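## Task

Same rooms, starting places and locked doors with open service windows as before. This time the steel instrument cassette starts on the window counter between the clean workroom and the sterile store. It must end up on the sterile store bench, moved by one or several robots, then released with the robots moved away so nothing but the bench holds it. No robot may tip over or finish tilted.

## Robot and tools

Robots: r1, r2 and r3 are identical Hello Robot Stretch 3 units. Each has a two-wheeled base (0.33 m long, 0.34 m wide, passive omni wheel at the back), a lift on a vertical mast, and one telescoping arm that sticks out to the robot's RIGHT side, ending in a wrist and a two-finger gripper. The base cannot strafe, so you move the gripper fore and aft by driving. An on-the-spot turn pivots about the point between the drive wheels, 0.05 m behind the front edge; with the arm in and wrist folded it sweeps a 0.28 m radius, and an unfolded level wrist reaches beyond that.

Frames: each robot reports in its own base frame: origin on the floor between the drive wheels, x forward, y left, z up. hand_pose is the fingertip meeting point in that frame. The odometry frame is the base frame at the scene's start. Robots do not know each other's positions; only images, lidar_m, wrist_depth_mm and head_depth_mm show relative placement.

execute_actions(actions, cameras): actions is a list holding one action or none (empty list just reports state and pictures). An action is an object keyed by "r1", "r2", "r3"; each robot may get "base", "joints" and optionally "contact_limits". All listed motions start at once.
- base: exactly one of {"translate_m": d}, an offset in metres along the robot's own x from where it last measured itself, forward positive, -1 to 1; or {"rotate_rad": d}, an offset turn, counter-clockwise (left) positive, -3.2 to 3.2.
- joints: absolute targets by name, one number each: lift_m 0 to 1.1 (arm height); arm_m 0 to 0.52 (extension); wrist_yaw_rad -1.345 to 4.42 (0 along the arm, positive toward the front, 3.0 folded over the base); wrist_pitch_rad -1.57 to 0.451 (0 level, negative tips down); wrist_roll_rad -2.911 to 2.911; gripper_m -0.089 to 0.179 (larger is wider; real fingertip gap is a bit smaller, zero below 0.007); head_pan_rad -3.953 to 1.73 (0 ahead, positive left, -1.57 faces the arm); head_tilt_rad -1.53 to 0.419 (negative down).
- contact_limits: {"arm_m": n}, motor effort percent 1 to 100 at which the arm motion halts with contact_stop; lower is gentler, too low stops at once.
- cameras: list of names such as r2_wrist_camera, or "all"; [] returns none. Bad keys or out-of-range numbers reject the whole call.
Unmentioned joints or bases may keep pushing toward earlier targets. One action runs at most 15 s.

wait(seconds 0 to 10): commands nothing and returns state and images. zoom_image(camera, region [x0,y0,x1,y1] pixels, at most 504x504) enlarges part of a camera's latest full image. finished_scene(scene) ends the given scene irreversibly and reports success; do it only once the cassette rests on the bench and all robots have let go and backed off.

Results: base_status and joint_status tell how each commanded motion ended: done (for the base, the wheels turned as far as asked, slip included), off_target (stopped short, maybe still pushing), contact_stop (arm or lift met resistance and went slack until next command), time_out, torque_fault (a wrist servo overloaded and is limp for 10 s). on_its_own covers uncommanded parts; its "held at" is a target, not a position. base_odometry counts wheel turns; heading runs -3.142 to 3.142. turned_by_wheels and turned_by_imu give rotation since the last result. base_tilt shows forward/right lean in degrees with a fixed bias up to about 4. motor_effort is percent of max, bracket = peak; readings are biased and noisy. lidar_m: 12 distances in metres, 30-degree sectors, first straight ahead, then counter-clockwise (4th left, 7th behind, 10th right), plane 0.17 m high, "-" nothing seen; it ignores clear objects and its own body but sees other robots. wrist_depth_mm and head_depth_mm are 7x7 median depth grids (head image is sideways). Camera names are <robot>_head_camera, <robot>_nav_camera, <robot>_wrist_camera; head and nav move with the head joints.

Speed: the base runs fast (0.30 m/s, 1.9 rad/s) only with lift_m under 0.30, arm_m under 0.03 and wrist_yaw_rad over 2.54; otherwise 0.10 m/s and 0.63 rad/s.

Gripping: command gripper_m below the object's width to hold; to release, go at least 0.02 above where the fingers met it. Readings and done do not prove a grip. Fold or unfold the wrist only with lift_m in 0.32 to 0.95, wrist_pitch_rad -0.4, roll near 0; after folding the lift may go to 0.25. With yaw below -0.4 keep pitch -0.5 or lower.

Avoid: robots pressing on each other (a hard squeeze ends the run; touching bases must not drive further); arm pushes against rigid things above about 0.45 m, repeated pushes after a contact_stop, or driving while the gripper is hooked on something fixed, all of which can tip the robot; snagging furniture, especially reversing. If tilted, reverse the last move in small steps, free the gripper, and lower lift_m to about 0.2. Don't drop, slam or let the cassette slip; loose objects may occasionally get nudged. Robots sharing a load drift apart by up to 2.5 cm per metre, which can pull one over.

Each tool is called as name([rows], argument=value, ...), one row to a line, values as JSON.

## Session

execute_actions(actions=[], cameras=["r1_nav_camera","r2_nav_camera","r3_nav_camera"])

Scene clock: 0.00 s.
r1.base_odometry: x=+0.000 y=+0.000 heading=+0.000 (m, m, rad; r1's odometry frame)
r1.turned_by_wheels: +0.000 (rad since the last result)
r1.turned_by_imu: +0.000 (rad since the last result)
r1.base_tilt: forward=+0.4 right=+1.0 (deg)
r1.lidar_m: 1.67 2.12 2.15 0.74 1.24 1.14 1.14 1.02 0.94 0.95 1.18 1.66
r1.head_depth_mm: 1581 1554 1546 1550 1522 1518 1508 / 1640 1651 1635 1621 1605 1601 1593 / 1703 1723 1699 1704 1680 1663 1666 / 1734 1782 1783 1766 1753 1753 1739 / 1728 1885 1869 1855 1831 1820 1803 / 1752 1965 1957 1939 1928 1911 1909 / 1537 2066 1852 - - 2009 1989
r1.base_status: not commanded
r1.joint_positions: lift_m=+0.345 arm_m=-0.002 wrist_yaw_rad=+2.931 wrist_pitch_rad=-0.611 wrist_roll_rad=+0.014 gripper_m=+0.037 head_pan_rad=-0.003 head_tilt_rad=-0.005
r1.joint_status: not commanded
r1.motor_effort: left_wheel=+0 right_wheel=+0 lift_m=+27 arm_m=+0 wrist_yaw_rad=+0 wrist_pitch_rad=+4 wrist_roll_rad=+0 gripper_m=+0 head_pan_rad=+0 head_tilt_rad=+0 (%)
r1.hand_pose: x=+0.0198 y=+0.0484 z=+0.3175 quat_wxyz=(+0.284, +0.697, +0.139, +0.644) (m; r1's base frame)
r1.wrist_depth_mm: - - - - - - - / 1000 - 924 881 912 879 853 / 815 787 765 737 725 718 712 / 662 647 654 628 622 607 597 / 581 568 - 564 551 539 518 / 507 - - - 470 470 463 / 452 - - - 427 417 414
r2.base_odometry: x=+0.000 y=+0.000 heading=+0.000 (m, m, rad; r2's odometry frame)
r2.turned_by_wheels: +0.000 (rad since the last result)
r2.turned_by_imu: +0.000 (rad since the last result)
r2.base_tilt: forward=+0.6 right=-0.7 (deg)
r2.lidar_m: 1.43 1.41 1.52 2.24 2.32 1.82 1.47 1.45 1.56 2.33 2.43 1.81
r2.head_depth_mm: 1719 1715 1704 1684 1686 1676 1659 / 1627 1630 1613 1604 1608 1610 1593 / 1573 1563 1559 1551 1550 1527 1535 / 1496 1496 1486 - - 1459 1460 / 1446 1432 1452 - - 1430 1408 / 1383 1389 1384 - - 1361 1358 / 1336 1338 1342 - - 1324 1312
r2.base_status: not commanded
r2.joint_positions: lift_m=+0.586 arm_m=+0.003 wrist_yaw_rad=+2.916 wrist_pitch_rad=-0.569 wrist_roll_rad=-0.014 gripper_m=+0.037 head_pan_rad=-0.014 head_tilt_rad=-0.023
r2.joint_status: not commanded
r2.motor_effort: left_wheel=+0 right_wheel=-1 lift_m=+18 arm_m=+0 wrist_yaw_rad=+0 wrist_pitch_rad=+4 wrist_roll_rad=-1 gripper_m=+1 head_pan_rad=+1 head_tilt_rad=+1 (%)
r2.hand_pose: x=+0.0241 y=+0.0498 z=+0.5666 quat_wxyz=(+0.273, +0.692, +0.123, +0.657) (m; r2's base frame)
r2.wrist_depth_mm: - - - - - - - / - - - - - - - / - - - - - - - / - - - - 991 - - / 879 885 909 860 899 851 854 / 781 772 - 761 - 743 742 / 687 689 - 702 675 674 670
r3.base_odometry: x=+0.000 y=+0.000 heading=+0.000 (m, m, rad; r3's odometry frame)
r3.turned_by_wheels: +0.000 (rad since the last result)
r3.turned_by_imu: +0.000 (rad since the last result)
r3.base_tilt: forward=-1.0 right=-0.4 (deg)
r3.lidar_m: 1.66 1.65 1.17 0.92 0.91 0.98 1.16 1.14 1.12 0.77 2.18 2.16
r3.head_depth_mm: 1935 2074 2071 - - 2086 2091 / 1916 1965 1960 - - 1969 1981 / 1840 1863 1877 - - 1871 1870 / 1775 1770 1775 1778 1790 1785 1792 / 1696 1700 1697 1695 1700 1711 1719 / 1623 1624 1631 1625 1625 1632 1634 / 1545 1527 1524 1527 1532 1540 1565
r3.base_status: not commanded
r3.joint_positions: lift_m=+0.508 arm_m=-0.002 wrist_yaw_rad=+2.808 wrist_pitch_rad=-0.496 wrist_roll_rad=+0.004 gripper_m=+0.037 head_pan_rad=+0.003 head_tilt_rad=+0.012
r3.joint_status: not commanded
r3.motor_effort: left_wheel=+0 right_wheel=-1 lift_m=+34 arm_m=+0 wrist_yaw_rad=+0 wrist_pitch_rad=+5 wrist_roll_rad=+1 gripper_m=-1 head_pan_rad=+0 head_tilt_rad=+2 (%)
r3.hand_pose: x=+0.0487 y=+0.0588 z=+0.5041 quat_wxyz=(+0.285, +0.706, +0.057, +0.646) (m; r3's base frame)
r3.wrist_depth_mm: 733 822 - - - - - / - 869 - - - - - / - 941 - - - - - / - 958 952 - - - - / 773 806 832 838 856 836 859 / 685 - - 693 741 724 727 / 609 606 631 623 623 646 646
pictures: r1_nav_camera (sideways: a quarter turn counterclockwise sets it upright), r2_nav_camera (sideways: a quarter turn counterclockwise sets it upright), r3_nav_camera (sideways: a quarter turn counterclockwise sets it upright)
camera_calibration (this result's frames):
r1_nav_camera: T_world_to_cam=[[-0.0360229, 0.0225937, 0.999096, -1.25943], [-0.000158311, -0.999745, 0.0226026, 0.0244124], [0.999351, 0.000656044, 0.0360172, -0.0943147], [0, 0, 0, 1]] pos_world=[0.0488891, 0.0529232, 1.26113]
r2_nav_camera: T_world_to_cam=[[-0.0216298, 0.0332137, 0.999214, -1.26226], [0.00650978, -0.999422, 0.0333615, 0.00819696], [0.999745, 0.00722627, 0.0214011, -0.0740535], [0, 0, 0, 1]] pos_world=[0.0466788, 0.0506517, 1.26258]
r3_nav_camera: T_world_to_cam=[[0.0106045, -0.0484012, 0.998772, -1.25382], [-0.00424721, -0.998821, -0.0483585, 0.111803], [0.999935, -0.00372918, -0.0107976, -0.0309605], [0, 0, 0, 1]] pos_world=[0.0447294, 0.0508692, 1.25735]
Images, in order (width x height): r1_nav_camera 672x504, r2_nav_camera 672x504, r3_nav_camera 672x504.

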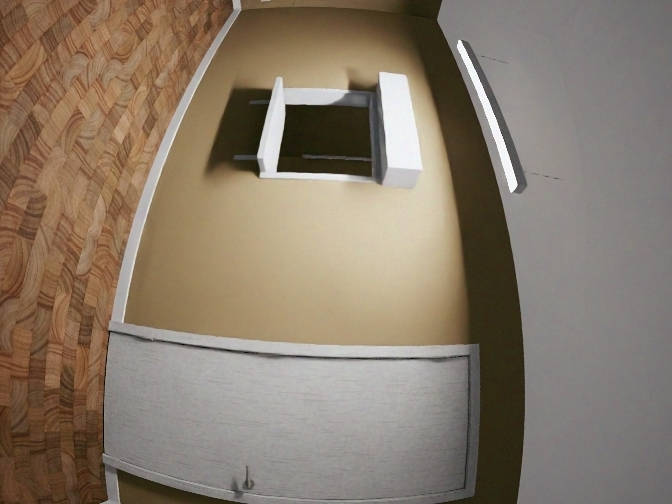

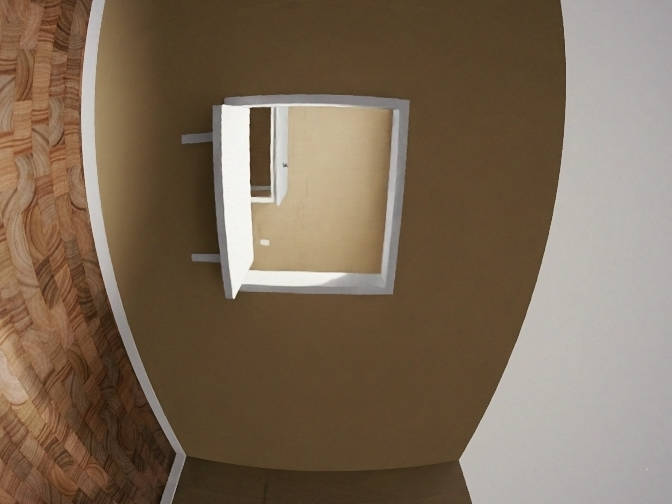

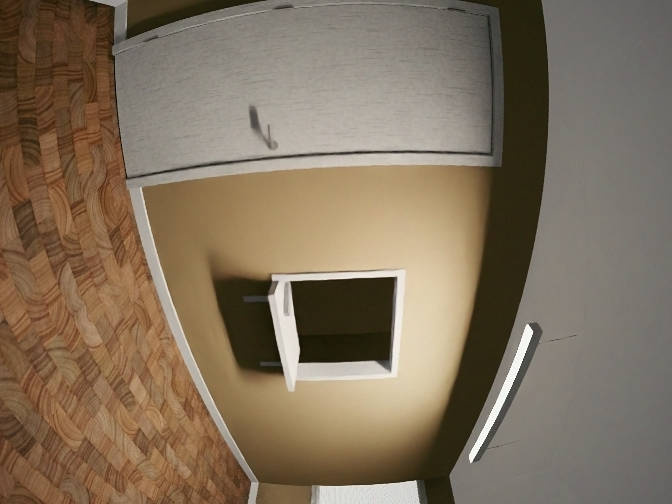

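execute_actions(actions=[], cameras=["r3_head_camera"])

zoom_image(camera="r3_head_camera", region=[540,60,700,240])

Scene clock: 0.27 s.
r1.base_odometry: x=+0.000 y=+0.000 heading=+0.000 (m, m, rad; r1's odometry frame)
r1.turned_by_wheels: +0.000 (rad since the last result)
r1.turned_by_imu: +0.000 (rad since the last result)
r1.base_tilt: forward=+0.4 right=+0.9 (deg)
r1.lidar_m: 1.67 2.12 2.15 0.74 1.24 1.14 1.14 1.02 0.94 0.94 1.18 1.66
r1.head_depth_mm: 1572 1557 1535 1543 1518 1521 1500 / 1631 1664 1634 1627 1605 1597 1601 / 1707 1723 1692 1697 1685 1669 1660 / 1726 1813 1786 1780 1754 1759 1737 / 1736 1878 1864 1844 1838 1832 1812 / 1744 1970 1943 1940 1930 1901 1900 / 1528 2081 1856 - - 1989 1995
r1.base_status: not commanded
r1.joint_positions: lift_m=+0.345 arm_m=-0.002 wrist_yaw_rad=+2.931 wrist_pitch_rad=-0.611 wrist_roll_rad=+0.014 gripper_m=+0.037 head_pan_rad=-0.003 head_tilt_rad=-0.005
r1.joint_status: not commanded
r1.motor_effort: left_wheel=+0 right_wheel=+0 lift_m=+27 arm_m=+0 wrist_yaw_rad=+0 wrist_pitch_rad=+3 wrist_roll_rad=+0 gripper_m=+0 head_pan_rad=+0 head_tilt_rad=+1 (%)
r1.hand_pose: x=+0.0198 y=+0.0484 z=+0.3175 quat_wxyz=(+0.284, +0.697, +0.139, +0.644) (m; r1's base frame)
r1.wrist_depth_mm: - - - - - - - / 978 - 935 878 894 869 847 / 809 775 766 756 737 729 712 / 673 644 638 636 626 617 596 / 567 566 - 557 551 539 519 / 501 - - - 461 472 464 / 452 - - - 428 418 418
r2.base_odometry: x=+0.000 y=+0.000 heading=+0.000 (m, m, rad; r2's odometry frame)
r2.turned_by_wheels: +0.000 (rad since the last result)
r2.turned_by_imu: +0.000 (rad since the last result)
r2.base_tilt: forward=+0.7 right=-0.5 (deg)
r2.lidar_m: 1.43 1.41 1.52 2.24 2.32 1.82 1.47 1.45 1.56 2.33 2.43 1.81
r2.head_depth_mm: 1714 1699 1698 1683 1676 1666 1650 / 1629 1632 1622 1617 1627 1605 1597 / 1566 1561 1554 1560 1546 1527 1533 / 1505 1506 1498 - - 1460 1473 / 1440 1436 1446 - - 1435 1416 / 1389 1376 1384 - - 1362 1349 / 1336 1333 1334 - - 1312 1301
r2.base_status: not commanded
r2.joint_positions: lift_m=+0.586 arm_m=+0.003 wrist_yaw_rad=+2.916 wrist_pitch_rad=-0.569 wrist_roll_rad=-0.014 gripper_m=+0.037 head_pan_rad=-0.014 head_tilt_rad=-0.023
r2.joint_status: not commanded
r2.motor_effort: left_wheel=+0 right_wheel=+1 lift_m=+19 arm_m=+0 wrist_yaw_rad=+0 wrist_pitch_rad=+4 wrist_roll_rad=+0 gripper_m=+0 head_pan_rad=+0 head_tilt_rad=+0 (%)
r2.hand_pose: x=+0.0241 y=+0.0498 z=+0.5666 quat_wxyz=(+0.273, +0.692, +0.123, +0.657) (m; r2's base frame)
r2.wrist_depth_mm: - - - - - - - / - - - - - - - / - - - - - - - / - - - - - 992 994 / 891 887 916 858 891 844 848 / 774 780 - 763 - 763 754 / 691 685 - 690 679 672 673
r3.base_odometry: x=+0.000 y=+0.000 heading=+0.000 (m, m, rad; r3's odometry frame)
r3.turned_by_wheels: +0.000 (rad since the last result)
r3.turned_by_imu: +0.000 (rad since the last result)
r3.base_tilt: forward=-1.1 right=-0.7 (deg)
r3.lidar_m: 1.67 1.66 1.18 0.92 0.92 0.98 1.16 1.14 1.12 0.77 2.18 2.17
r3.head_depth_mm: 1945 2068 2085 - - 2079 2076 / 1908 1973 1964 - - 1971 1977 / 1841 1859 1867 - - 1867 1884 / 1775 1782 1777 1786 1778 1793 1799 / 1688 1688 1702 1701 1713 1707 1704 / 1616 1618 1625 1626 1627 1641 1632 / 1546 1531 1529 1533 1532 1530 1569
r3.base_status: not commanded
r3.joint_positions: lift_m=+0.508 arm_m=-0.002 wrist_yaw_rad=+2.808 wrist_pitch_rad=-0.496 wrist_roll_rad=+0.004 gripper_m=+0.037 head_pan_rad=+0.003 head_tilt_rad=+0.012
r3.joint_status: not commanded
r3.motor_effort: left_wheel=-1 right_wheel=-1 lift_m=+35 arm_m=+0 wrist_yaw_rad=+1 wrist_pitch_rad=+5 wrist_roll_rad=+1 gripper_m=+0 head_pan_rad=+0 head_tilt_rad=+1 (%)
r3.hand_pose: x=+0.0487 y=+0.0588 z=+0.5041 quat_wxyz=(+0.285, +0.706, +0.057, +0.646) (m; r3's base frame)
r3.wrist_depth_mm: 731 816 972 - - - - / - 899 - - - - - / - 916 - - - - - / - 954 972 - - - - / 796 799 849 833 832 838 840 / 684 - - 713 752 718 749 / 612 608 622 627 628 641 641
pictures: r3_head_camera (sideways: a quarter turn clockwise sets it upright)
camera_calibration (this result's frames):
r3_head_camera: T_world_to_cam=[[0.0264773, -0.0379143, -0.99893, 1.31907], [0.0225322, 0.999049, -0.0373216, 0.0537212], [0.999395, -0.0215199, 0.0273064, -0.083367], [0, 0, 0, 1]] pos_world=[0.0471807, -0.00545264, 1.32194]
Images, in order (width x height): r3_head_camera 896x504.

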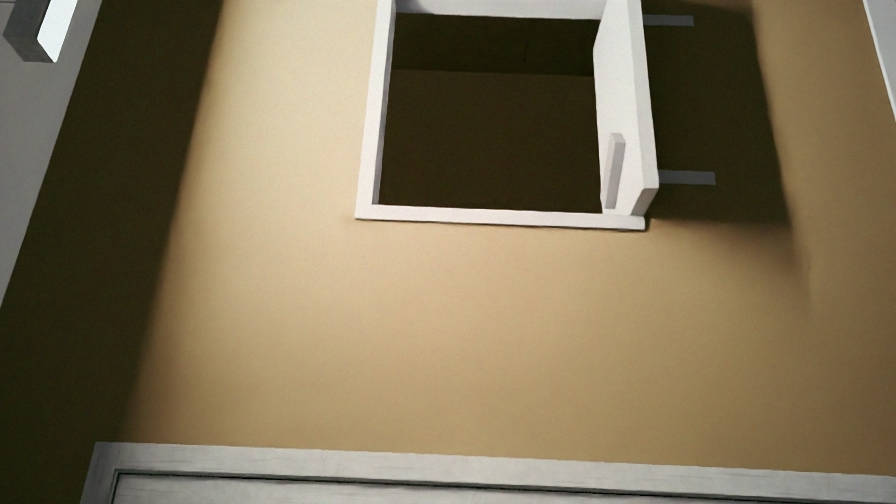

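Region (540, 60, 700, 240) of r3_head_camera's 896x504 image, scaled by 2.800, with more detail than that image has.

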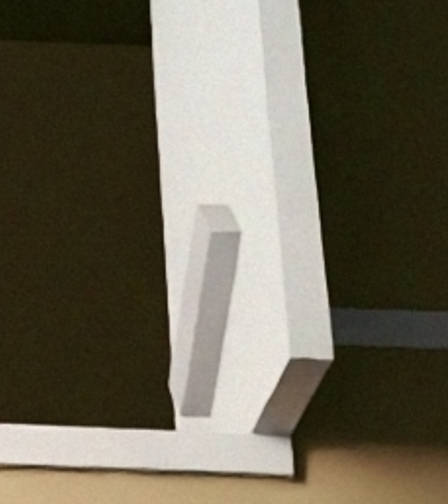

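execute_actions([
  {"r3":{"base":{"rotate_rad":-0.427},"joints":{"lift_m":0.29,"wrist_pitch_rad":-0.4,"head_pan_rad":0.5,"head_tilt_rad":-0.4}}},
], cameras=[])

execute_actions([
  {"r3":{"base":{"translate_m":1.0}}},
], cameras=["r3_head_camera"])

Scene clock: 4.40 s.
r1.base_odometry: x=+0.000 y=+0.000 heading=+0.000 (m, m, rad; r1's odometry frame)
r1.turned_by_wheels: +0.000 (rad since the last result)
r1.turned_by_imu: +0.000 (rad since the last result)
r1.base_tilt: forward=+0.3 right=+0.9 (deg)
r1.lidar_m: 1.67 2.12 2.15 0.74 1.24 1.14 1.15 1.02 0.94 0.94 1.18 1.66
r1.head_depth_mm: 1594 1560 1550 1542 1537 1517 1514 / 1635 1639 1631 1612 1602 1597 1589 / 1692 1702 1715 1680 1682 1682 1651 / 1735 1798 1788 1782 1762 1744 1728 / 1740 1887 1833 1829 1836 1832 1814 / 1737 1980 1956 1950 1922 1926 1888 / 1545 2080 1842 - - 2006 1997
r1.base_status: not commanded
r1.joint_positions: lift_m=+0.345 arm_m=-0.002 wrist_yaw_rad=+2.931 wrist_pitch_rad=-0.611 wrist_roll_rad=+0.014 gripper_m=+0.037 head_pan_rad=-0.003 head_tilt_rad=-0.005
r1.joint_status: not commanded
r1.motor_effort: left_wheel=+0(1) right_wheel=+1(1) lift_m=+27(27) arm_m=-1(1) wrist_yaw_rad=+0(0) wrist_pitch_rad=+4(4) wrist_roll_rad=+0(0) gripper_m=+1(1) head_pan_rad=+0(0) head_tilt_rad=+0(1) (%)
r1.hand_pose: x=+0.0198 y=+0.0484 z=+0.3175 quat_wxyz=(+0.284, +0.697, +0.139, +0.644) (m; r1's base frame)
r1.wrist_depth_mm: - - - - - - - / 985 - 943 899 893 862 829 / 805 780 764 748 720 717 694 / 666 654 634 615 628 613 591 / 572 574 - 565 548 525 514 / 506 - - - 469 470 461 / 451 - - - 426 419 420
r2.base_odometry: x=+0.000 y=+0.000 heading=+0.000 (m, m, rad; r2's odometry frame)
r2.turned_by_wheels: +0.000 (rad since the last result)
r2.turned_by_imu: +0.001 (rad since the last result)
r2.base_tilt: forward=+0.6 right=-0.5 (deg)
r2.lidar_m: 1.43 1.41 1.51 2.24 2.32 1.82 1.46 1.45 1.56 2.32 2.43 1.81
r2.head_depth_mm: 1712 1706 1690 1694 1683 1672 1660 / 1639 1636 1616 1613 1591 1597 1591 / 1574 1540 1549 1560 1556 1528 1518 / 1507 1494 1492 - - 1446 1457 / 1441 1444 1451 - - 1414 1408 / 1392 1378 1388 - - 1352 1355 / 1343 1333 1350 - - 1318 1305
r2.base_status: not commanded
r2.joint_positions: lift_m=+0.586 arm_m=+0.003 wrist_yaw_rad=+2.916 wrist_pitch_rad=-0.569 wrist_roll_rad=-0.014 gripper_m=+0.037 head_pan_rad=-0.014 head_tilt_rad=-0.023
r2.joint_status: not commanded
r2.motor_effort: left_wheel=+0(0) right_wheel=+0(1) lift_m=+19(19) arm_m=+0(0) wrist_yaw_rad=+0(1) wrist_pitch_rad=+4(4) wrist_roll_rad=-1(1) gripper_m=+0(1) head_pan_rad=+1(0) head_tilt_rad=+1(2) (%)
r2.hand_pose: x=+0.0241 y=+0.0498 z=+0.5666 quat_wxyz=(+0.273, +0.692, +0.123, +0.657) (m; r2's base frame)
r2.wrist_depth_mm: - - - - - - - / - - - - - - - / - - - - - - - / - - - - - 991 978 / 878 881 892 870 889 849 861 / 776 774 - 767 - 768 745 / 688 684 - 686 670 678 670
r3.base_odometry: x=+0.000 y=+0.000 heading=-0.427 (m, m, rad; r3's odometry frame)
r3.turned_by_wheels: -0.427 (rad since the last result)
r3.turned_by_imu: -0.430 (rad since the last result)
r3.base_tilt: forward=-1.2 right=-0.4 (deg)
r3.lidar_m: 2.02 1.65 1.65 1.10 0.91 0.91 1.02 1.15 1.14 1.12 0.77 3.80
r3.head_depth_mm: - - 2117 2144 2260 1807 1466 / - - 1972 2049 2180 1793 1454 / 1565 1664 1813 1947 2099 1784 1451 / 1518 1626 1741 1883 2029 1775 1448 / 1469 1561 1678 1809 1954 1761 1437 / 1420 1501 1608 1737 1849 1752 1428 / 1361 1448 1529 1646 1780 1744 1425
r3.base_status: done
r3.joint_positions: lift_m=+0.290 arm_m=-0.002 wrist_yaw_rad=+2.808 wrist_pitch_rad=-0.420 wrist_roll_rad=+0.004 gripper_m=+0.037 head_pan_rad=+0.493 head_tilt_rad=-0.395
r3.joint_status: all done
r3.motor_effort: left_wheel=+1(4) right_wheel=-2(5) lift_m=+30(30) arm_m=+0(0) wrist_yaw_rad=+0(0) wrist_pitch_rad=+8(8) wrist_roll_rad=+1(1) gripper_m=+0(0) head_pan_rad=+3(25) head_tilt_rad=-2(40) (%)
r3.hand_pose: x=+0.0521 y=+0.0684 z=+0.3023 quat_wxyz=(+0.261, +0.708, +0.030, +0.656) (m; r3's base frame)
r3.wrist_depth_mm: 833 - - - - - - / 895 - - - - - - / - 906 937 932 945 991 - / - 709 730 724 736 762 758 / - 579 605 585 600 615 625 / 477 512 - 497 522 516 522 / 433 - - 435 436 445 447
pictures: none
No camera images: the call's "cameras" was empty. Leave "cameras" out to get every camera's image.

Scene clock: 9.50 s.
r1.base_odometry: x=+0.000 y=+0.000 heading=+0.000 (m, m, rad; r1's odometry frame)
r1.turned_by_wheels: +0.000 (rad since the last result)
r1.turned_by_imu: +0.000 (rad since the last result)
r1.base_tilt: forward=+0.4 right=+0.9 (deg)
r1.lidar_m: 1.67 2.13 2.15 0.74 1.24 1.14 1.15 1.02 0.94 0.94 1.18 1.66
r1.head_depth_mm: 1598 1560 1550 1533 1530 1527 1500 / 1641 1645 1627 1629 1620 1601 1587 / 1691 1718 1712 1685 1678 1676 1664 / 1739 1788 1781 1758 1755 1734 1715 / 1744 1865 1860 1840 1833 1815 1821 / 1749 1986 1938 1934 1912 1901 1917 / 1537 2072 1857 - - 2013 1990
r1.base_status: not commanded
r1.joint_positions: lift_m=+0.345 arm_m=-0.002 wrist_yaw_rad=+2.931 wrist_pitch_rad=-0.611 wrist_roll_rad=+0.014 gripper_m=+0.037 head_pan_rad=-0.003 head_tilt_rad=-0.005
r1.joint_status: not commanded
r1.motor_effort: left_wheel=+1(1) right_wheel=+0(0) lift_m=+26(27) arm_m=+0(0) wrist_yaw_rad=+0(0) wrist_pitch_rad=+4(4) wrist_roll_rad=+0(0) gripper_m=+0(0) head_pan_rad=+0(0) head_tilt_rad=+2(1) (%)
r1.hand_pose: x=+0.0198 y=+0.0484 z=+0.3175 quat_wxyz=(+0.284, +0.697, +0.139, +0.644) (m; r1's base frame)
r1.wrist_depth_mm: - - - - - - - / - - 942 863 886 890 842 / 814 773 757 747 734 729 700 / 664 658 635 628 634 598 595 / 582 570 - 558 551 536 528 / 497 - - - 460 468 467 / 457 - - - 425 420 416
r2.base_odometry: x=+0.000 y=+0.000 heading=+0.000 (m, m, rad; r2's odometry frame)
r2.turned_by_wheels: +0.000 (rad since the last result)
r2.turned_by_imu: +0.001 (rad since the last result)
r2.base_tilt: forward=+0.6 right=-0.6 (deg)
r2.lidar_m: 1.42 1.41 1.52 2.24 2.32 1.82 1.47 1.45 1.56 2.33 2.43 1.81
r2.head_depth_mm: 1719 1702 1705 1684 1673 1679 1666 / 1640 1639 1621 1609 1611 1598 1591 / 1567 1551 1551 1565 1551 1536 1530 / 1495 1495 1495 - - 1456 1452 / 1449 1441 1441 - - 1418 1403 / 1390 1383 1382 - - 1358 1362 / 1353 1340 1334 - - 1322 1315
r2.base_status: not commanded
r2.joint_positions: lift_m=+0.586 arm_m=+0.003 wrist_yaw_rad=+2.916 wrist_pitch_rad=-0.569 wrist_roll_rad=-0.014 gripper_m=+0.037 head_pan_rad=-0.014 head_tilt_rad=-0.023
r2.joint_status: not commanded
r2.motor_effort: left_wheel=+0(0) right_wheel=+0(0) lift_m=+19(19) arm_m=+0(0) wrist_yaw_rad=+0(0) wrist_pitch_rad=+4(4) wrist_roll_rad=-1(1) gripper_m=+0(1) head_pan_rad=+0(1) head_tilt_rad=+1(1) (%)
r2.hand_pose: x=+0.0241 y=+0.0498 z=+0.5666 quat_wxyz=(+0.273, +0.692, +0.123, +0.657) (m; r2's base frame)
r2.wrist_depth_mm: - - - - - - - / - - - - - - - / - - - - - - - / - - - - - 986 994 / 882 891 897 874 890 853 865 / 769 772 - 759 - 759 742 / 692 684 - 694 674 673 663
r3.base_odometry: x=+0.910 y=-0.414 heading=-0.427 (m, m, rad; r3's odometry frame)
r3.turned_by_wheels: +0.000 (rad since the last result)
r3.turned_by_imu: +0.007 (rad since the last result)
r3.base_tilt: forward=-1.1 right=-0.5 (deg)
r3.lidar_m: 1.21 1.01 1.01 1.10 1.66 1.66 1.87 1.81 0.86 1.70 1.66 2.26
r3.head_depth_mm: - - - 1247 1407 1555 1469 / 3858 - - 1228 1333 1468 1459 / 3735 - - 1136 1267 1401 1450 / 3588 3871 - 1085 1215 1331 1406 / 3456 - - 1105 1156 1267 1367 / 3364 - 2369 1033 1108 1212 1318 / 816 870 927 992 1069 1157 1265
r3.base_status: done
r3.joint_positions: lift_m=+0.290 arm_m=-0.002 wrist_yaw_rad=+2.808 wrist_pitch_rad=-0.420 wrist_roll_rad=+0.004 gripper_m=+0.037 head_pan_rad=+0.493 head_tilt_rad=-0.396
r3.joint_status: not commanded
r3.motor_effort: left_wheel=+0(7) right_wheel=-1(4) lift_m=+30(30) arm_m=-1(1) wrist_yaw_rad=+0(0) wrist_pitch_rad=+8(9) wrist_roll_rad=+1(1) gripper_m=+0(0) head_pan_rad=+3(3) head_tilt_rad=-4(2) (%)
r3.hand_pose: x=+0.0521 y=+0.0685 z=+0.3024 quat_wxyz=(+0.260, +0.708, +0.030, +0.656) (m; r3's base frame)
r3.wrist_depth_mm: - - - - 914 848 767 / - - - - 990 915 826 / - 908 918 948 951 939 871 / - 718 712 730 741 746 748 / - 590 603 600 618 608 625 / 478 505 - 498 531 517 524 / 440 - - 434 440 447 449
pictures: r3_head_camera (sideways: a quarter turn clockwise sets it upright)
camera_calibration (this result's frames):
r3_head_camera: T_world_to_cam=[[-0.30992, -0.209649, -0.92736, 1.22743], [-0.465467, 0.883957, -0.0442795, 0.0657345], [0.829029, 0.417933, -0.37154, 0.436834], [0, 0, 0, 1]] pos_world=[0.0488524, 0.0166547, 1.30348]
Images, in order (width x height): r3_head_camera 896x504.

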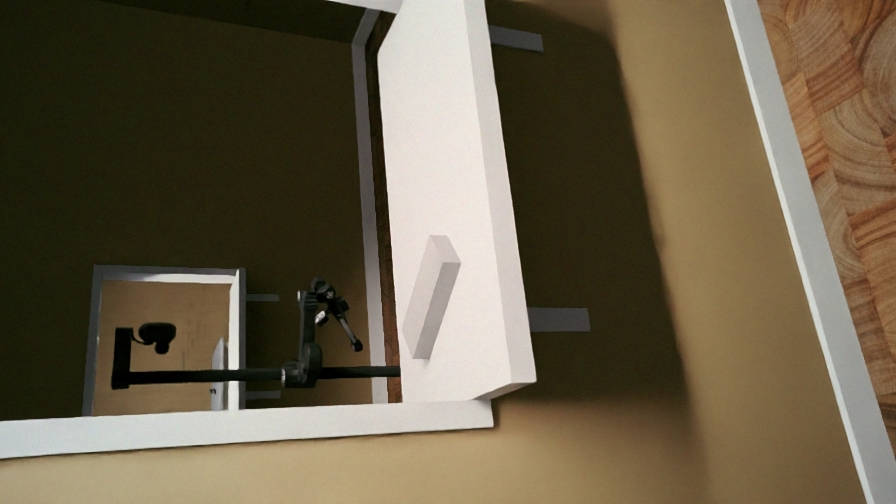

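execute_actions([
  {"r3":{"base":{"translate_m":0.54},"joints":{"lift_m":0.62,"head_pan_rad":-1.45,"head_tilt_rad":-0.6}}},
], cameras=["r3_head_camera"])

execute_actions([
  {"r3":{"base":{"rotate_rad":2.39},"joints":{"lift_m":1.04,"wrist_yaw_rad":0.575,"gripper_m":0.13}}},
], cameras=["r3_head_camera"])

execute_actions([
  {"r3":{"joints":{"arm_m":0.45,"wrist_pitch_rad":-0.9}}},
], cameras=["r3_wrist_camera"])

Scene clock: 16.80 s.
r1.base_odometry: x=+0.000 y=+0.000 heading=+0.000 (m, m, rad; r1's odometry frame)
r1.turned_by_wheels: +0.000 (rad since the last result)
r1.turned_by_imu: +0.000 (rad since the last result)
r1.base_tilt: forward=+0.4 right=+1.0 (deg)
r1.lidar_m: 1.67 2.13 2.15 0.74 1.24 1.14 1.15 1.02 0.94 0.95 1.18 1.66
r1.head_depth_mm: 1598 1559 1553 1551 1535 1534 1512 / 1636 1641 1632 1616 1611 1609 1601 / 1702 1728 1708 1694 1680 1667 1662 / 1739 1792 1781 1786 1759 1739 1752 / 1743 1885 1871 1853 1844 1823 1796 / 1750 1974 1956 1961 1925 1919 1896 / 1534 2076 1866 - - 2006 2005
r1.base_status: not commanded
r1.joint_positions: lift_m=+0.345 arm_m=-0.002 wrist_yaw_rad=+2.931 wrist_pitch_rad=-0.611 wrist_roll_rad=+0.014 gripper_m=+0.037 head_pan_rad=-0.003 head_tilt_rad=-0.005
r1.joint_status: not commanded
r1.motor_effort: left_wheel=+0(1) right_wheel=+0(0) lift_m=+27(27) arm_m=+0(0) wrist_yaw_rad=+0(0) wrist_pitch_rad=+4(3) wrist_roll_rad=+0(0) gripper_m=+1(0) head_pan_rad=+0(0) head_tilt_rad=+2(1) (%)
r1.hand_pose: x=+0.0198 y=+0.0484 z=+0.3175 quat_wxyz=(+0.284, +0.697, +0.139, +0.644) (m; r1's base frame)
r1.wrist_depth_mm: - - - - - - - / - - 946 894 879 868 870 / 802 768 768 752 729 728 699 / 660 666 627 632 622 605 581 / 572 575 - 556 544 535 517 / 506 - - - 459 471 464 / 460 - - - 430 420 414
r2.base_odometry: x=+0.000 y=+0.000 heading=+0.000 (m, m, rad; r2's odometry frame)
r2.turned_by_wheels: +0.000 (rad since the last result)
r2.turned_by_imu: +0.002 (rad since the last result)
r2.base_tilt: forward=+0.6 right=-0.6 (deg)
r2.lidar_m: 1.43 1.41 1.52 2.24 2.32 1.82 1.47 1.45 1.56 2.34 2.43 1.81
r2.head_depth_mm: 1719 1698 1702 1684 1671 1667 1672 / 1629 1620 1622 1617 1617 1594 1588 / 1577 1556 1560 1562 1537 1536 1529 / 1507 1502 1498 - - 1451 1466 / 1445 1440 1441 - - 1421 1404 / 1389 1387 1395 - - 1361 1352 / 1347 1339 1341 - - 1312 1307
r2.base_status: not commanded
r2.joint_positions: lift_m=+0.586 arm_m=+0.003 wrist_yaw_rad=+2.916 wrist_pitch_rad=-0.569 wrist_roll_rad=-0.014 gripper_m=+0.037 head_pan_rad=-0.014 head_tilt_rad=-0.023
r2.joint_status: not commanded
r2.motor_effort: left_wheel=+0(0) right_wheel=+0(0) lift_m=+19(19) arm_m=+0(0) wrist_yaw_rad=+0(0) wrist_pitch_rad=+4(4) wrist_roll_rad=+0(1) gripper_m=+0(1) head_pan_rad=+0(1) head_tilt_rad=+1(1) (%)
r2.hand_pose: x=+0.0241 y=+0.0498 z=+0.5666 quat_wxyz=(+0.273, +0.692, +0.123, +0.657) (m; r2's base frame)
r2.wrist_depth_mm: - - - - - - - / - - - - - - - / - - - - - - - / - - - - - 995 975 / 883 877 898 870 887 859 855 / 767 779 - 770 - 742 757 / 679 689 - 705 681 678 671
r3.base_odometry: x=+1.402 y=-0.638 heading=-0.427 (m, m, rad; r3's odometry frame)
r3.turned_by_wheels: +0.000 (rad since the last result)
r3.turned_by_imu: +0.005 (rad since the last result)
r3.base_tilt: forward=-1.2 right=-0.5 (deg)
r3.lidar_m: 0.78 0.65 0.65 0.73 1.16 2.07 2.32 1.28 1.88 1.60 2.71 1.44
r3.head_depth_mm: 2160 2246 1480 2248 1822 1504 1282 / 2345 2495 1635 2299 1818 1492 1280 / 2568 2764 2873 2109 1804 1492 1269 / 2822 3070 3080 2256 1794 1480 1265 / 2800 3084 3045 2255 1788 1476 1262 / 2628 2876 2988 2233 1771 1476 1254 / 2467 2662 2825 2232 1751 1460 1254
r3.base_status: done
r3.joint_positions: lift_m=+0.620 arm_m=-0.002 wrist_yaw_rad=+2.808 wrist_pitch_rad=-0.419 wrist_roll_rad=+0.004 gripper_m=+0.037 head_pan_rad=-1.443 head_tilt_rad=-0.593
r3.joint_status: all done
r3.motor_effort: left_wheel=+0(7) right_wheel=-1(5) lift_m=+38(41) arm_m=+0(0) wrist_yaw_rad=+2(1) wrist_pitch_rad=+8(8) wrist_roll_rad=+1(1) gripper_m=+0(0) head_pan_rad=-2(33) head_tilt_rad=-5(29) (%)
r3.hand_pose: x=+0.0521 y=+0.0685 z=+0.6322 quat_wxyz=(+0.260, +0.708, +0.030, +0.656) (m; r3's base frame)
r3.wrist_depth_mm: 883 832 751 669 596 554 498 / 973 881 797 712 645 583 535 / - - 906 785 683 626 570 / - - - 868 767 673 620 / - - - 974 825 751 670 / 848 910 - 890 867 805 713 / 753 - 772 779 788 790 768
pictures: r3_head_camera (sideways: a quarter turn clockwise sets it upright)
camera_calibration (this result's frames):
r3_head_camera: T_world_to_cam=[[-0.107356, 0.537186, -0.836604, 1.10781], [0.990772, 0.127827, -0.0450612, 0.0578576], [0.0827346, -0.833722, -0.545952, 0.668333], [0, 0, 0, 1]] pos_world=[0.006312, -0.0452913, 1.29428]
Images, in order (width x height): r3_head_camera 896x504.

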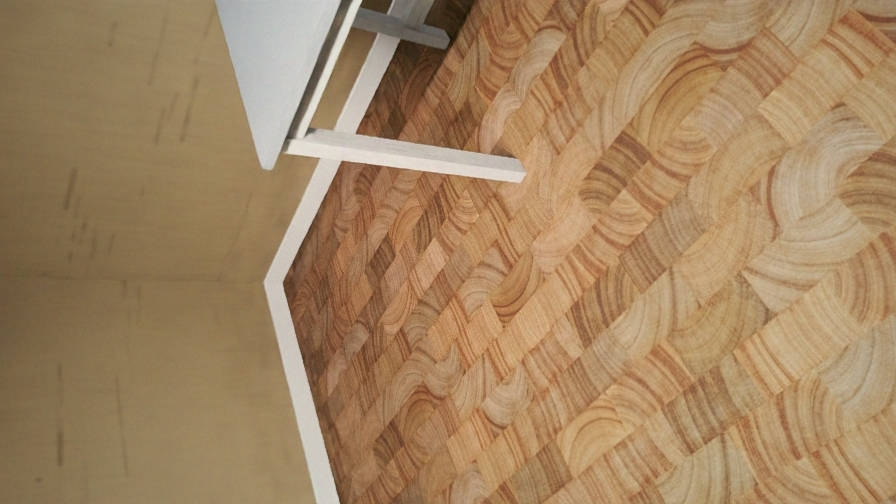

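Scene clock: 21.53 s.
r1.base_odometry: x=+0.000 y=+0.000 heading=+0.000 (m, m, rad; r1's odometry frame)
r1.turned_by_wheels: +0.000 (rad since the last result)
r1.turned_by_imu: +0.000 (rad since the last result)
r1.base_tilt: forward=+0.4 right=+0.9 (deg)
r1.lidar_m: 1.67 2.12 2.15 0.74 1.24 1.14 1.15 1.02 0.94 0.94 1.18 1.66
r1.head_depth_mm: 1587 1562 1557 1539 1537 1516 1511 / 1635 1647 1638 1631 1607 1600 1588 / 1705 1710 1714 1705 1676 1678 1650 / 1718 1806 1780 1764 1758 1740 1727 / 1740 1881 1864 1843 1846 1841 1804 / 1738 1980 1961 1951 1938 1921 1908 / 1542 2057 1840 - - 2008 2020
r1.base_status: not commanded
r1.joint_positions: lift_m=+0.345 arm_m=-0.002 wrist_yaw_rad=+2.931 wrist_pitch_rad=-0.611 wrist_roll_rad=+0.014 gripper_m=+0.037 head_pan_rad=-0.003 head_tilt_rad=-0.005
r1.joint_status: not commanded
r1.motor_effort: left_wheel=+1(1) right_wheel=+0(0) lift_m=+26(27) arm_m=+0(1) wrist_yaw_rad=+0(0) wrist_pitch_rad=+3(4) wrist_roll_rad=+0(0) gripper_m=+0(0) head_pan_rad=+0(0) head_tilt_rad=+1(1) (%)
r1.hand_pose: x=+0.0198 y=+0.0484 z=+0.3175 quat_wxyz=(+0.284, +0.697, +0.139, +0.644) (m; r1's base frame)
r1.wrist_depth_mm: - - - - - - - / 985 - 928 865 890 861 856 / 775 771 771 745 745 701 693 / 664 655 653 638 607 611 599 / 578 569 - 559 554 528 522 / 503 - - - 470 476 461 / 451 - - - 426 424 416
r2.base_odometry: x=+0.000 y=+0.000 heading=+0.000 (m, m, rad; r2's odometry frame)
r2.turned_by_wheels: +0.000 (rad since the last result)
r2.turned_by_imu: +0.001 (rad since the last result)
r2.base_tilt: forward=+0.6 right=-0.6 (deg)
r2.lidar_m: 1.43 1.41 1.52 2.25 2.32 1.82 1.47 1.45 1.56 2.33 2.43 1.81
r2.head_depth_mm: 1714 1690 1682 1691 1671 1668 1663 / 1634 1628 1635 1620 1599 1588 1579 / 1543 1568 1554 1559 1550 1527 1528 / 1494 1500 1494 - - 1446 1456 / 1434 1428 1444 - - 1426 1401 / 1387 1376 1385 - - 1354 1354 / 1330 1331 1338 - - 1314 1310
r2.base_status: not commanded
r2.joint_positions: lift_m=+0.586 arm_m=+0.003 wrist_yaw_rad=+2.916 wrist_pitch_rad=-0.569 wrist_roll_rad=-0.014 gripper_m=+0.037 head_pan_rad=-0.014 head_tilt_rad=-0.023
r2.joint_status: not commanded
r2.motor_effort: left_wheel=+0(0) right_wheel=+1(0) lift_m=+19(20) arm_m=+0(0) wrist_yaw_rad=+0(0) wrist_pitch_rad=+4(4) wrist_roll_rad=-1(0) gripper_m=+1(1) head_pan_rad=-1(0) head_tilt_rad=+2(1) (%)
r2.hand_pose: x=+0.0241 y=+0.0498 z=+0.5666 quat_wxyz=(+0.273, +0.692, +0.123, +0.657) (m; r2's base frame)
r2.wrist_depth_mm: - - - - - - - / - - - - - - - / - - - - - - - / - - - - - 986 963 / 889 883 914 857 893 866 836 / 778 776 - 762 - 761 733 / 686 688 - 689 667 674 673
r3.base_odometry: x=+1.402 y=-0.638 heading=+1.963 (m, m, rad; r3's odometry frame)
r3.turned_by_wheels: +2.390 (rad since the last result)
r3.turned_by_imu: +2.414 (rad since the last result)
r3.base_tilt: forward=-1.0 right=-0.6 (deg)
r3.lidar_m: 2.06 2.14 1.28 1.88 1.59 2.80 2.60 0.93 0.68 0.65 0.67 0.92
r3.head_depth_mm: - 3199 3476 - - - - / 3048 3217 3291 - - - 1143 / 3123 3423 3142 788 - - 1159 / 3120 3400 3276 - - - 1154 / 3104 3468 3217 - 641 1004 1171 / 3095 742 772 730 652 1009 1181 / 556 610 672 766 912 1033 1190
r3.base_status: done
r3.joint_positions: lift_m=+1.040 arm_m=-0.002 wrist_yaw_rad=+0.576 wrist_pitch_rad=-0.419 wrist_roll_rad=+0.004 gripper_m=+0.130 head_pan_rad=-1.443 head_tilt_rad=-0.593
r3.joint_status: all done
r3.motor_effort: left_wheel=-1(5) right_wheel=+1(5) lift_m=+38(40) arm_m=-1(1) wrist_yaw_rad=-1(3) wrist_pitch_rad=+8(8) wrist_roll_rad=+1(1) gripper_m=+0(83) head_pan_rad=-3(2) head_tilt_rad=-5(4) (%)
r3.hand_pose: x=+0.1007 y=-0.3315 z=+1.0524 quat_wxyz=(+0.704, +0.338, -0.623, +0.055) (m; r3's base frame)
r3.wrist_depth_mm: 802 639 529 443 - - - / 965 722 587 488 - - - / - 843 649 534 698 - - / - 963 737 563 517 529 562 / - - 837 451 437 435 452 / - - - 727 385 - 381 / - - - 853 646 345 330
pictures: r3_head_camera (sideways: a quarter turn clockwise sets it upright)
camera_calibration (this result's frames):
r3_head_camera: T_world_to_cam=[[-0.107339, 0.537189, -0.836604, 1.10781], [0.990776, 0.127796, -0.0450612, 0.0578576], [0.0827085, -0.833724, -0.545951, 0.668333], [0, 0, 0, 1]] pos_world=[0.00631058, -0.0452913, 1.29428]
Images, in order (width x height): r3_head_camera 896x504.

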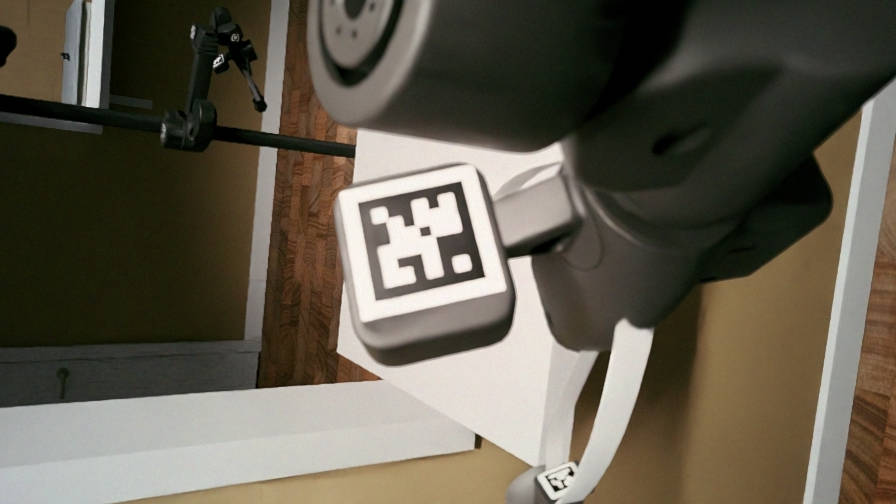

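Scene clock: 26.03 s.
r1.base_odometry: x=+0.000 y=+0.000 heading=+0.000 (m, m, rad; r1's odometry frame)
r1.turned_by_wheels: +0.000 (rad since the last result)
r1.turned_by_imu: +0.000 (rad since the last result)
r1.base_tilt: forward=+0.4 right=+0.9 (deg)
r1.lidar_m: 1.67 2.13 2.15 0.74 1.24 1.14 1.15 1.02 0.94 0.94 1.18 1.66
r1.head_depth_mm: 1576 1554 1551 1544 1536 1527 1510 / 1649 1631 1627 1619 1615 1616 1593 / 1703 1713 1700 1704 1678 1677 1657 / 1741 1807 1781 1769 1755 1733 1740 / 1737 1900 1881 1869 1853 1814 1812 / 1732 1988 1954 1948 1927 1901 1899 / 1529 2111 1851 - - 2003 2006
r1.base_status: not commanded
r1.joint_positions: lift_m=+0.345 arm_m=-0.002 wrist_yaw_rad=+2.931 wrist_pitch_rad=-0.611 wrist_roll_rad=+0.014 gripper_m=+0.037 head_pan_rad=-0.003 head_tilt_rad=-0.005
r1.joint_status: not commanded
r1.motor_effort: left_wheel=+1(0) right_wheel=+0(1) lift_m=+27(27) arm_m=-1(0) wrist_yaw_rad=+0(0) wrist_pitch_rad=+4(4) wrist_roll_rad=+0(0) gripper_m=+0(0) head_pan_rad=+0(0) head_tilt_rad=+1(0) (%)
r1.hand_pose: x=+0.0198 y=+0.0484 z=+0.3175 quat_wxyz=(+0.284, +0.697, +0.139, +0.644) (m; r1's base frame)
r1.wrist_depth_mm: - - - - - - - / 970 - 928 888 872 867 853 / 794 787 763 734 732 695 703 / 667 655 639 641 622 604 592 / 576 561 - 562 546 540 529 / 499 - - - 467 472 459 / 456 - - - 426 418 411
r2.base_odometry: x=+0.000 y=+0.000 heading=+0.000 (m, m, rad; r2's odometry frame)
r2.turned_by_wheels: +0.000 (rad since the last result)
r2.turned_by_imu: +0.001 (rad since the last result)
r2.base_tilt: forward=+0.6 right=-0.5 (deg)
r2.lidar_m: 1.43 1.41 1.52 2.24 2.32 1.82 1.46 1.45 1.56 2.33 2.43 1.81
r2.head_depth_mm: 1696 1718 1694 1685 1668 1682 1679 / 1623 1621 1629 1619 1602 1619 1600 / 1566 1560 1541 1545 1551 1533 1524 / 1501 1505 1495 - - 1448 1464 / 1446 1444 1437 - - 1419 1413 / 1393 1388 1384 - - 1359 1351 / 1344 1326 1337 - - 1318 1304
r2.base_status: not commanded
r2.joint_positions: lift_m=+0.586 arm_m=+0.003 wrist_yaw_rad=+2.916 wrist_pitch_rad=-0.569 wrist_roll_rad=-0.014 gripper_m=+0.037 head_pan_rad=-0.014 head_tilt_rad=-0.023
r2.joint_status: not commanded
r2.motor_effort: left_wheel=+0(0) right_wheel=+0(1) lift_m=+19(19) arm_m=+0(0) wrist_yaw_rad=+0(0) wrist_pitch_rad=+4(4) wrist_roll_rad=-1(0) gripper_m=+0(0) head_pan_rad=+0(1) head_tilt_rad=+1(1) (%)
r2.hand_pose: x=+0.0241 y=+0.0498 z=+0.5666 quat_wxyz=(+0.273, +0.692, +0.123, +0.657) (m; r2's base frame)
r2.wrist_depth_mm: - - - - - - - / - - - - - - - / - - - - - - - / - - - - - 997 988 / 889 866 899 869 873 848 857 / 777 773 - 769 - 747 745 / 689 691 - 694 677 672 664
r3.base_odometry: x=+1.402 y=-0.638 heading=+1.963 (m, m, rad; r3's odometry frame)
r3.turned_by_wheels: +0.000 (rad since the last result)
r3.turned_by_imu: +0.001 (rad since the last result)
r3.base_tilt: forward=-1.0 right=-0.6 (deg)
r3.lidar_m: 2.06 2.15 1.29 1.88 1.59 2.81 2.60 0.92 0.68 0.65 0.67 0.92
r3.head_depth_mm: - 2040 3183 781 632 907 1067 / 3020 - 2988 772 646 929 1096 / 3081 3275 956 738 645 947 1123 / 3112 3398 3140 735 659 966 1152 / 3137 3482 3065 757 657 989 1173 / 3100 742 775 736 653 1010 1184 / 556 608 671 766 878 1033 1190
r3.base_status: not commanded
r3.joint_positions: lift_m=+1.040 arm_m=+0.450 wrist_yaw_rad=+0.575 wrist_pitch_rad=-0.907 wrist_roll_rad=+0.004 gripper_m=+0.130 head_pan_rad=-1.443 head_tilt_rad=-0.593
r3.joint_status: all done
r3.motor_effort: left_wheel=-2(2) right_wheel=+1(1) lift_m=+38(37) arm_m=+3(3) wrist_yaw_rad=+1(1) wrist_pitch_rad=+3(7) wrist_roll_rad=+1(1) gripper_m=+1(0) head_pan_rad=-2(3) head_tilt_rad=-5(6) (%)
r3.hand_pose: x=+0.0540 y=-0.7114 z=+0.9619 quat_wxyz=(+0.696, +0.477, -0.523, -0.118) (m; r3's base frame)
r3.wrist_depth_mm: 197 246 - - - - - / 213 261 340 344 - - - / 229 290 308 309 315 - - / 249 281 278 257 290 291 299 / 262 265 256 234 267 273 273 / 245 - 237 215 249 255 252 / 225 226 205 202 232 232 239
pictures: r3_wrist_camera
camera_calibration (this result's frames):
r3_wrist_camera: T_world_to_cam=[[-0.844374, -0.534902, 0.0302194, -0.37173], [-0.484255, 0.737862, -0.470167, 1.03238], [0.229195, -0.41163, -0.88206, 0.707162], [0, 0, 0, 1]] pos_world=[0.0239784, -0.669505, 1.12038]
Images, in order (width x height): r3_wrist_camera 644x364.

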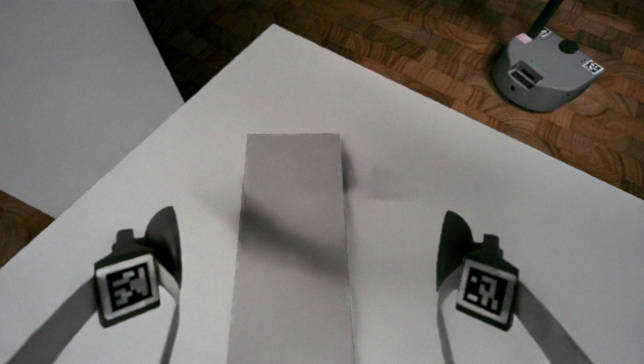

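execute_actions([
  {"r3":{"base":{"translate_m":0.019},"joints":{"arm_m":0.456,"lift_m":0.961}}},
], cameras=["r3_wrist_camera"])

Scene clock: 27.90 s.
r1.base_odometry: x=+0.000 y=+0.000 heading=+0.000 (m, m, rad; r1's odometry frame)
r1.turned_by_wheels: +0.000 (rad since the last result)
r1.turned_by_imu: +0.000 (rad since the last result)
r1.base_tilt: forward=+0.4 right=+0.9 (deg)
r1.lidar_m: 1.67 2.12 2.15 0.74 1.24 1.14 1.15 1.02 0.94 0.94 1.18 1.66
r1.head_depth_mm: 1589 1545 1555 1543 1525 1519 1512 / 1641 1637 1622 1620 1608 1600 1594 / 1693 1703 1690 1705 1681 1677 1663 / 1738 1792 1795 1775 1739 1730 1734 / 1726 1893 1868 1851 1845 1819 1814 / 1738 1966 1950 1952 1926 1921 1901 / 1536 2096 1859 - - 2014 1981
r1.base_status: not commanded
r1.joint_positions: lift_m=+0.345 arm_m=-0.002 wrist_yaw_rad=+2.931 wrist_pitch_rad=-0.611 wrist_roll_rad=+0.014 gripper_m=+0.037 head_pan_rad=-0.003 head_tilt_rad=-0.005
r1.joint_status: not commanded
r1.motor_effort: left_wheel=+0(0) right_wheel=+0(0) lift_m=+27(27) arm_m=+0(0) wrist_yaw_rad=+0(0) wrist_pitch_rad=+4(4) wrist_roll_rad=+0(0) gripper_m=+0(0) head_pan_rad=+0(0) head_tilt_rad=+2(2) (%)
r1.hand_pose: x=+0.0198 y=+0.0484 z=+0.3175 quat_wxyz=(+0.284, +0.697, +0.139, +0.644) (m; r1's base frame)
r1.wrist_depth_mm: - - - - - - - / 987 - 930 873 868 872 856 / 799 794 776 745 746 732 730 / 662 653 653 631 615 603 603 / 579 570 - 559 546 534 522 / 507 - - - 467 472 460 / 447 - - - 424 417 420
r2.base_odometry: x=+0.000 y=+0.000 heading=+0.000 (m, m, rad; r2's odometry frame)
r2.turned_by_wheels: +0.000 (rad since the last result)
r2.turned_by_imu: +0.000 (rad since the last result)
r2.base_tilt: forward=+0.6 right=-0.4 (deg)
r2.lidar_m: 1.43 1.41 1.52 2.24 2.32 1.82 1.47 1.45 1.56 2.33 2.43 1.81
r2.head_depth_mm: 1709 1703 1690 1689 1680 1684 1667 / 1633 1630 1620 1616 1621 1598 1591 / 1570 1558 1557 1556 1562 1530 1524 / 1499 1501 1499 - - 1461 1470 / 1439 1432 1447 - - 1418 1412 / 1397 1381 1388 - - 1358 1352 / 1337 1327 1350 - - 1319 1299
r2.base_status: not commanded
r2.joint_positions: lift_m=+0.586 arm_m=+0.003 wrist_yaw_rad=+2.916 wrist_pitch_rad=-0.569 wrist_roll_rad=-0.014 gripper_m=+0.037 head_pan_rad=-0.014 head_tilt_rad=-0.023
r2.joint_status: not commanded
r2.motor_effort: left_wheel=+0(1) right_wheel=+0(0) lift_m=+19(19) arm_m=+0(0) wrist_yaw_rad=+0(0) wrist_pitch_rad=+4(4) wrist_roll_rad=-1(0) gripper_m=+1(0) head_pan_rad=+0(0) head_tilt_rad=+1(2) (%)
r2.hand_pose: x=+0.0241 y=+0.0498 z=+0.5666 quat_wxyz=(+0.273, +0.692, +0.123, +0.657) (m; r2's base frame)
r2.wrist_depth_mm: - - - - - - - / - - - - - - - / - - - - - - - / - - - - 999 998 980 / 903 897 900 857 895 860 850 / 789 768 - 756 - 756 750 / 695 681 - 692 679 673 660
r3.base_odometry: x=+1.395 y=-0.620 heading=+1.963 (m, m, rad; r3's odometry frame)
r3.turned_by_wheels: +0.000 (rad since the last result)
r3.turned_by_imu: +0.000 (rad since the last result)
r3.base_tilt: forward=-1.2 right=-0.5 (deg)
r3.lidar_m: 2.05 2.12 1.28 1.88 1.60 2.83 2.60 0.92 0.67 0.65 0.67 0.92
r3.head_depth_mm: - 3188 2995 781 633 910 1068 / 3052 2008 2853 774 647 928 1100 / 3110 3374 - 714 643 946 1127 / 3094 3387 3085 734 659 971 1153 / 3158 3439 3053 756 656 987 1172 / 636 672 712 733 654 1009 1183 / 547 605 677 768 879 1031 1191
r3.base_status: done
r3.joint_positions: lift_m=+0.961 arm_m=+0.456 wrist_yaw_rad=+0.575 wrist_pitch_rad=-0.907 wrist_roll_rad=+0.004 gripper_m=+0.130 head_pan_rad=-1.443 head_tilt_rad=-0.593
r3.joint_status: all done
r3.motor_effort: left_wheel=-1(1) right_wheel=+1(7) lift_m=+29(32) arm_m=+3(3) wrist_yaw_rad=+1(0) wrist_pitch_rad=+3(3) wrist_roll_rad=+1(1) gripper_m=+0(0) head_pan_rad=-2(2) head_tilt_rad=-6(5) (%)
r3.hand_pose: x=+0.0539 y=-0.7173 z=+0.8832 quat_wxyz=(+0.696, +0.477, -0.523, -0.118) (m; r3's base frame)
r3.wrist_depth_mm: 182 220 259 263 266 - - / 195 227 233 195 241 243 - / 204 210 206 178 219 220 225 / 193 194 190 163 200 203 206 / 179 183 154 151 184 188 190 / 169 - 143 140 168 177 176 / - 157 132 131 157 161 165
pictures: r3_wrist_camera
camera_calibration (this result's frames):
r3_wrist_camera: T_world_to_cam=[[-0.844368, -0.534911, 0.0302231, -0.372569], [-0.48435, 0.73801, -0.469837, 0.999526], [0.229016, -0.411354, -0.882236, 0.635623], [0, 0, 0, 1]] pos_world=[0.0239666, -0.675485, 1.04164]
Images, in order (width x height): r3_wrist_camera 644x364.

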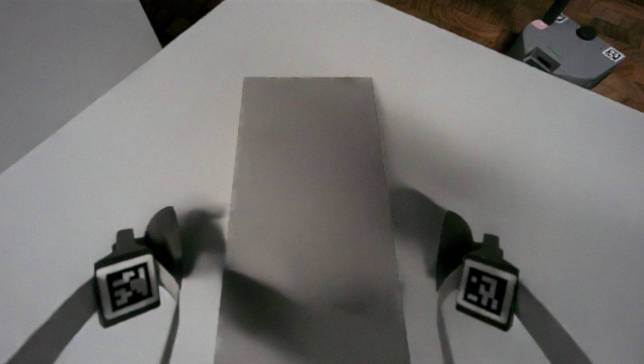

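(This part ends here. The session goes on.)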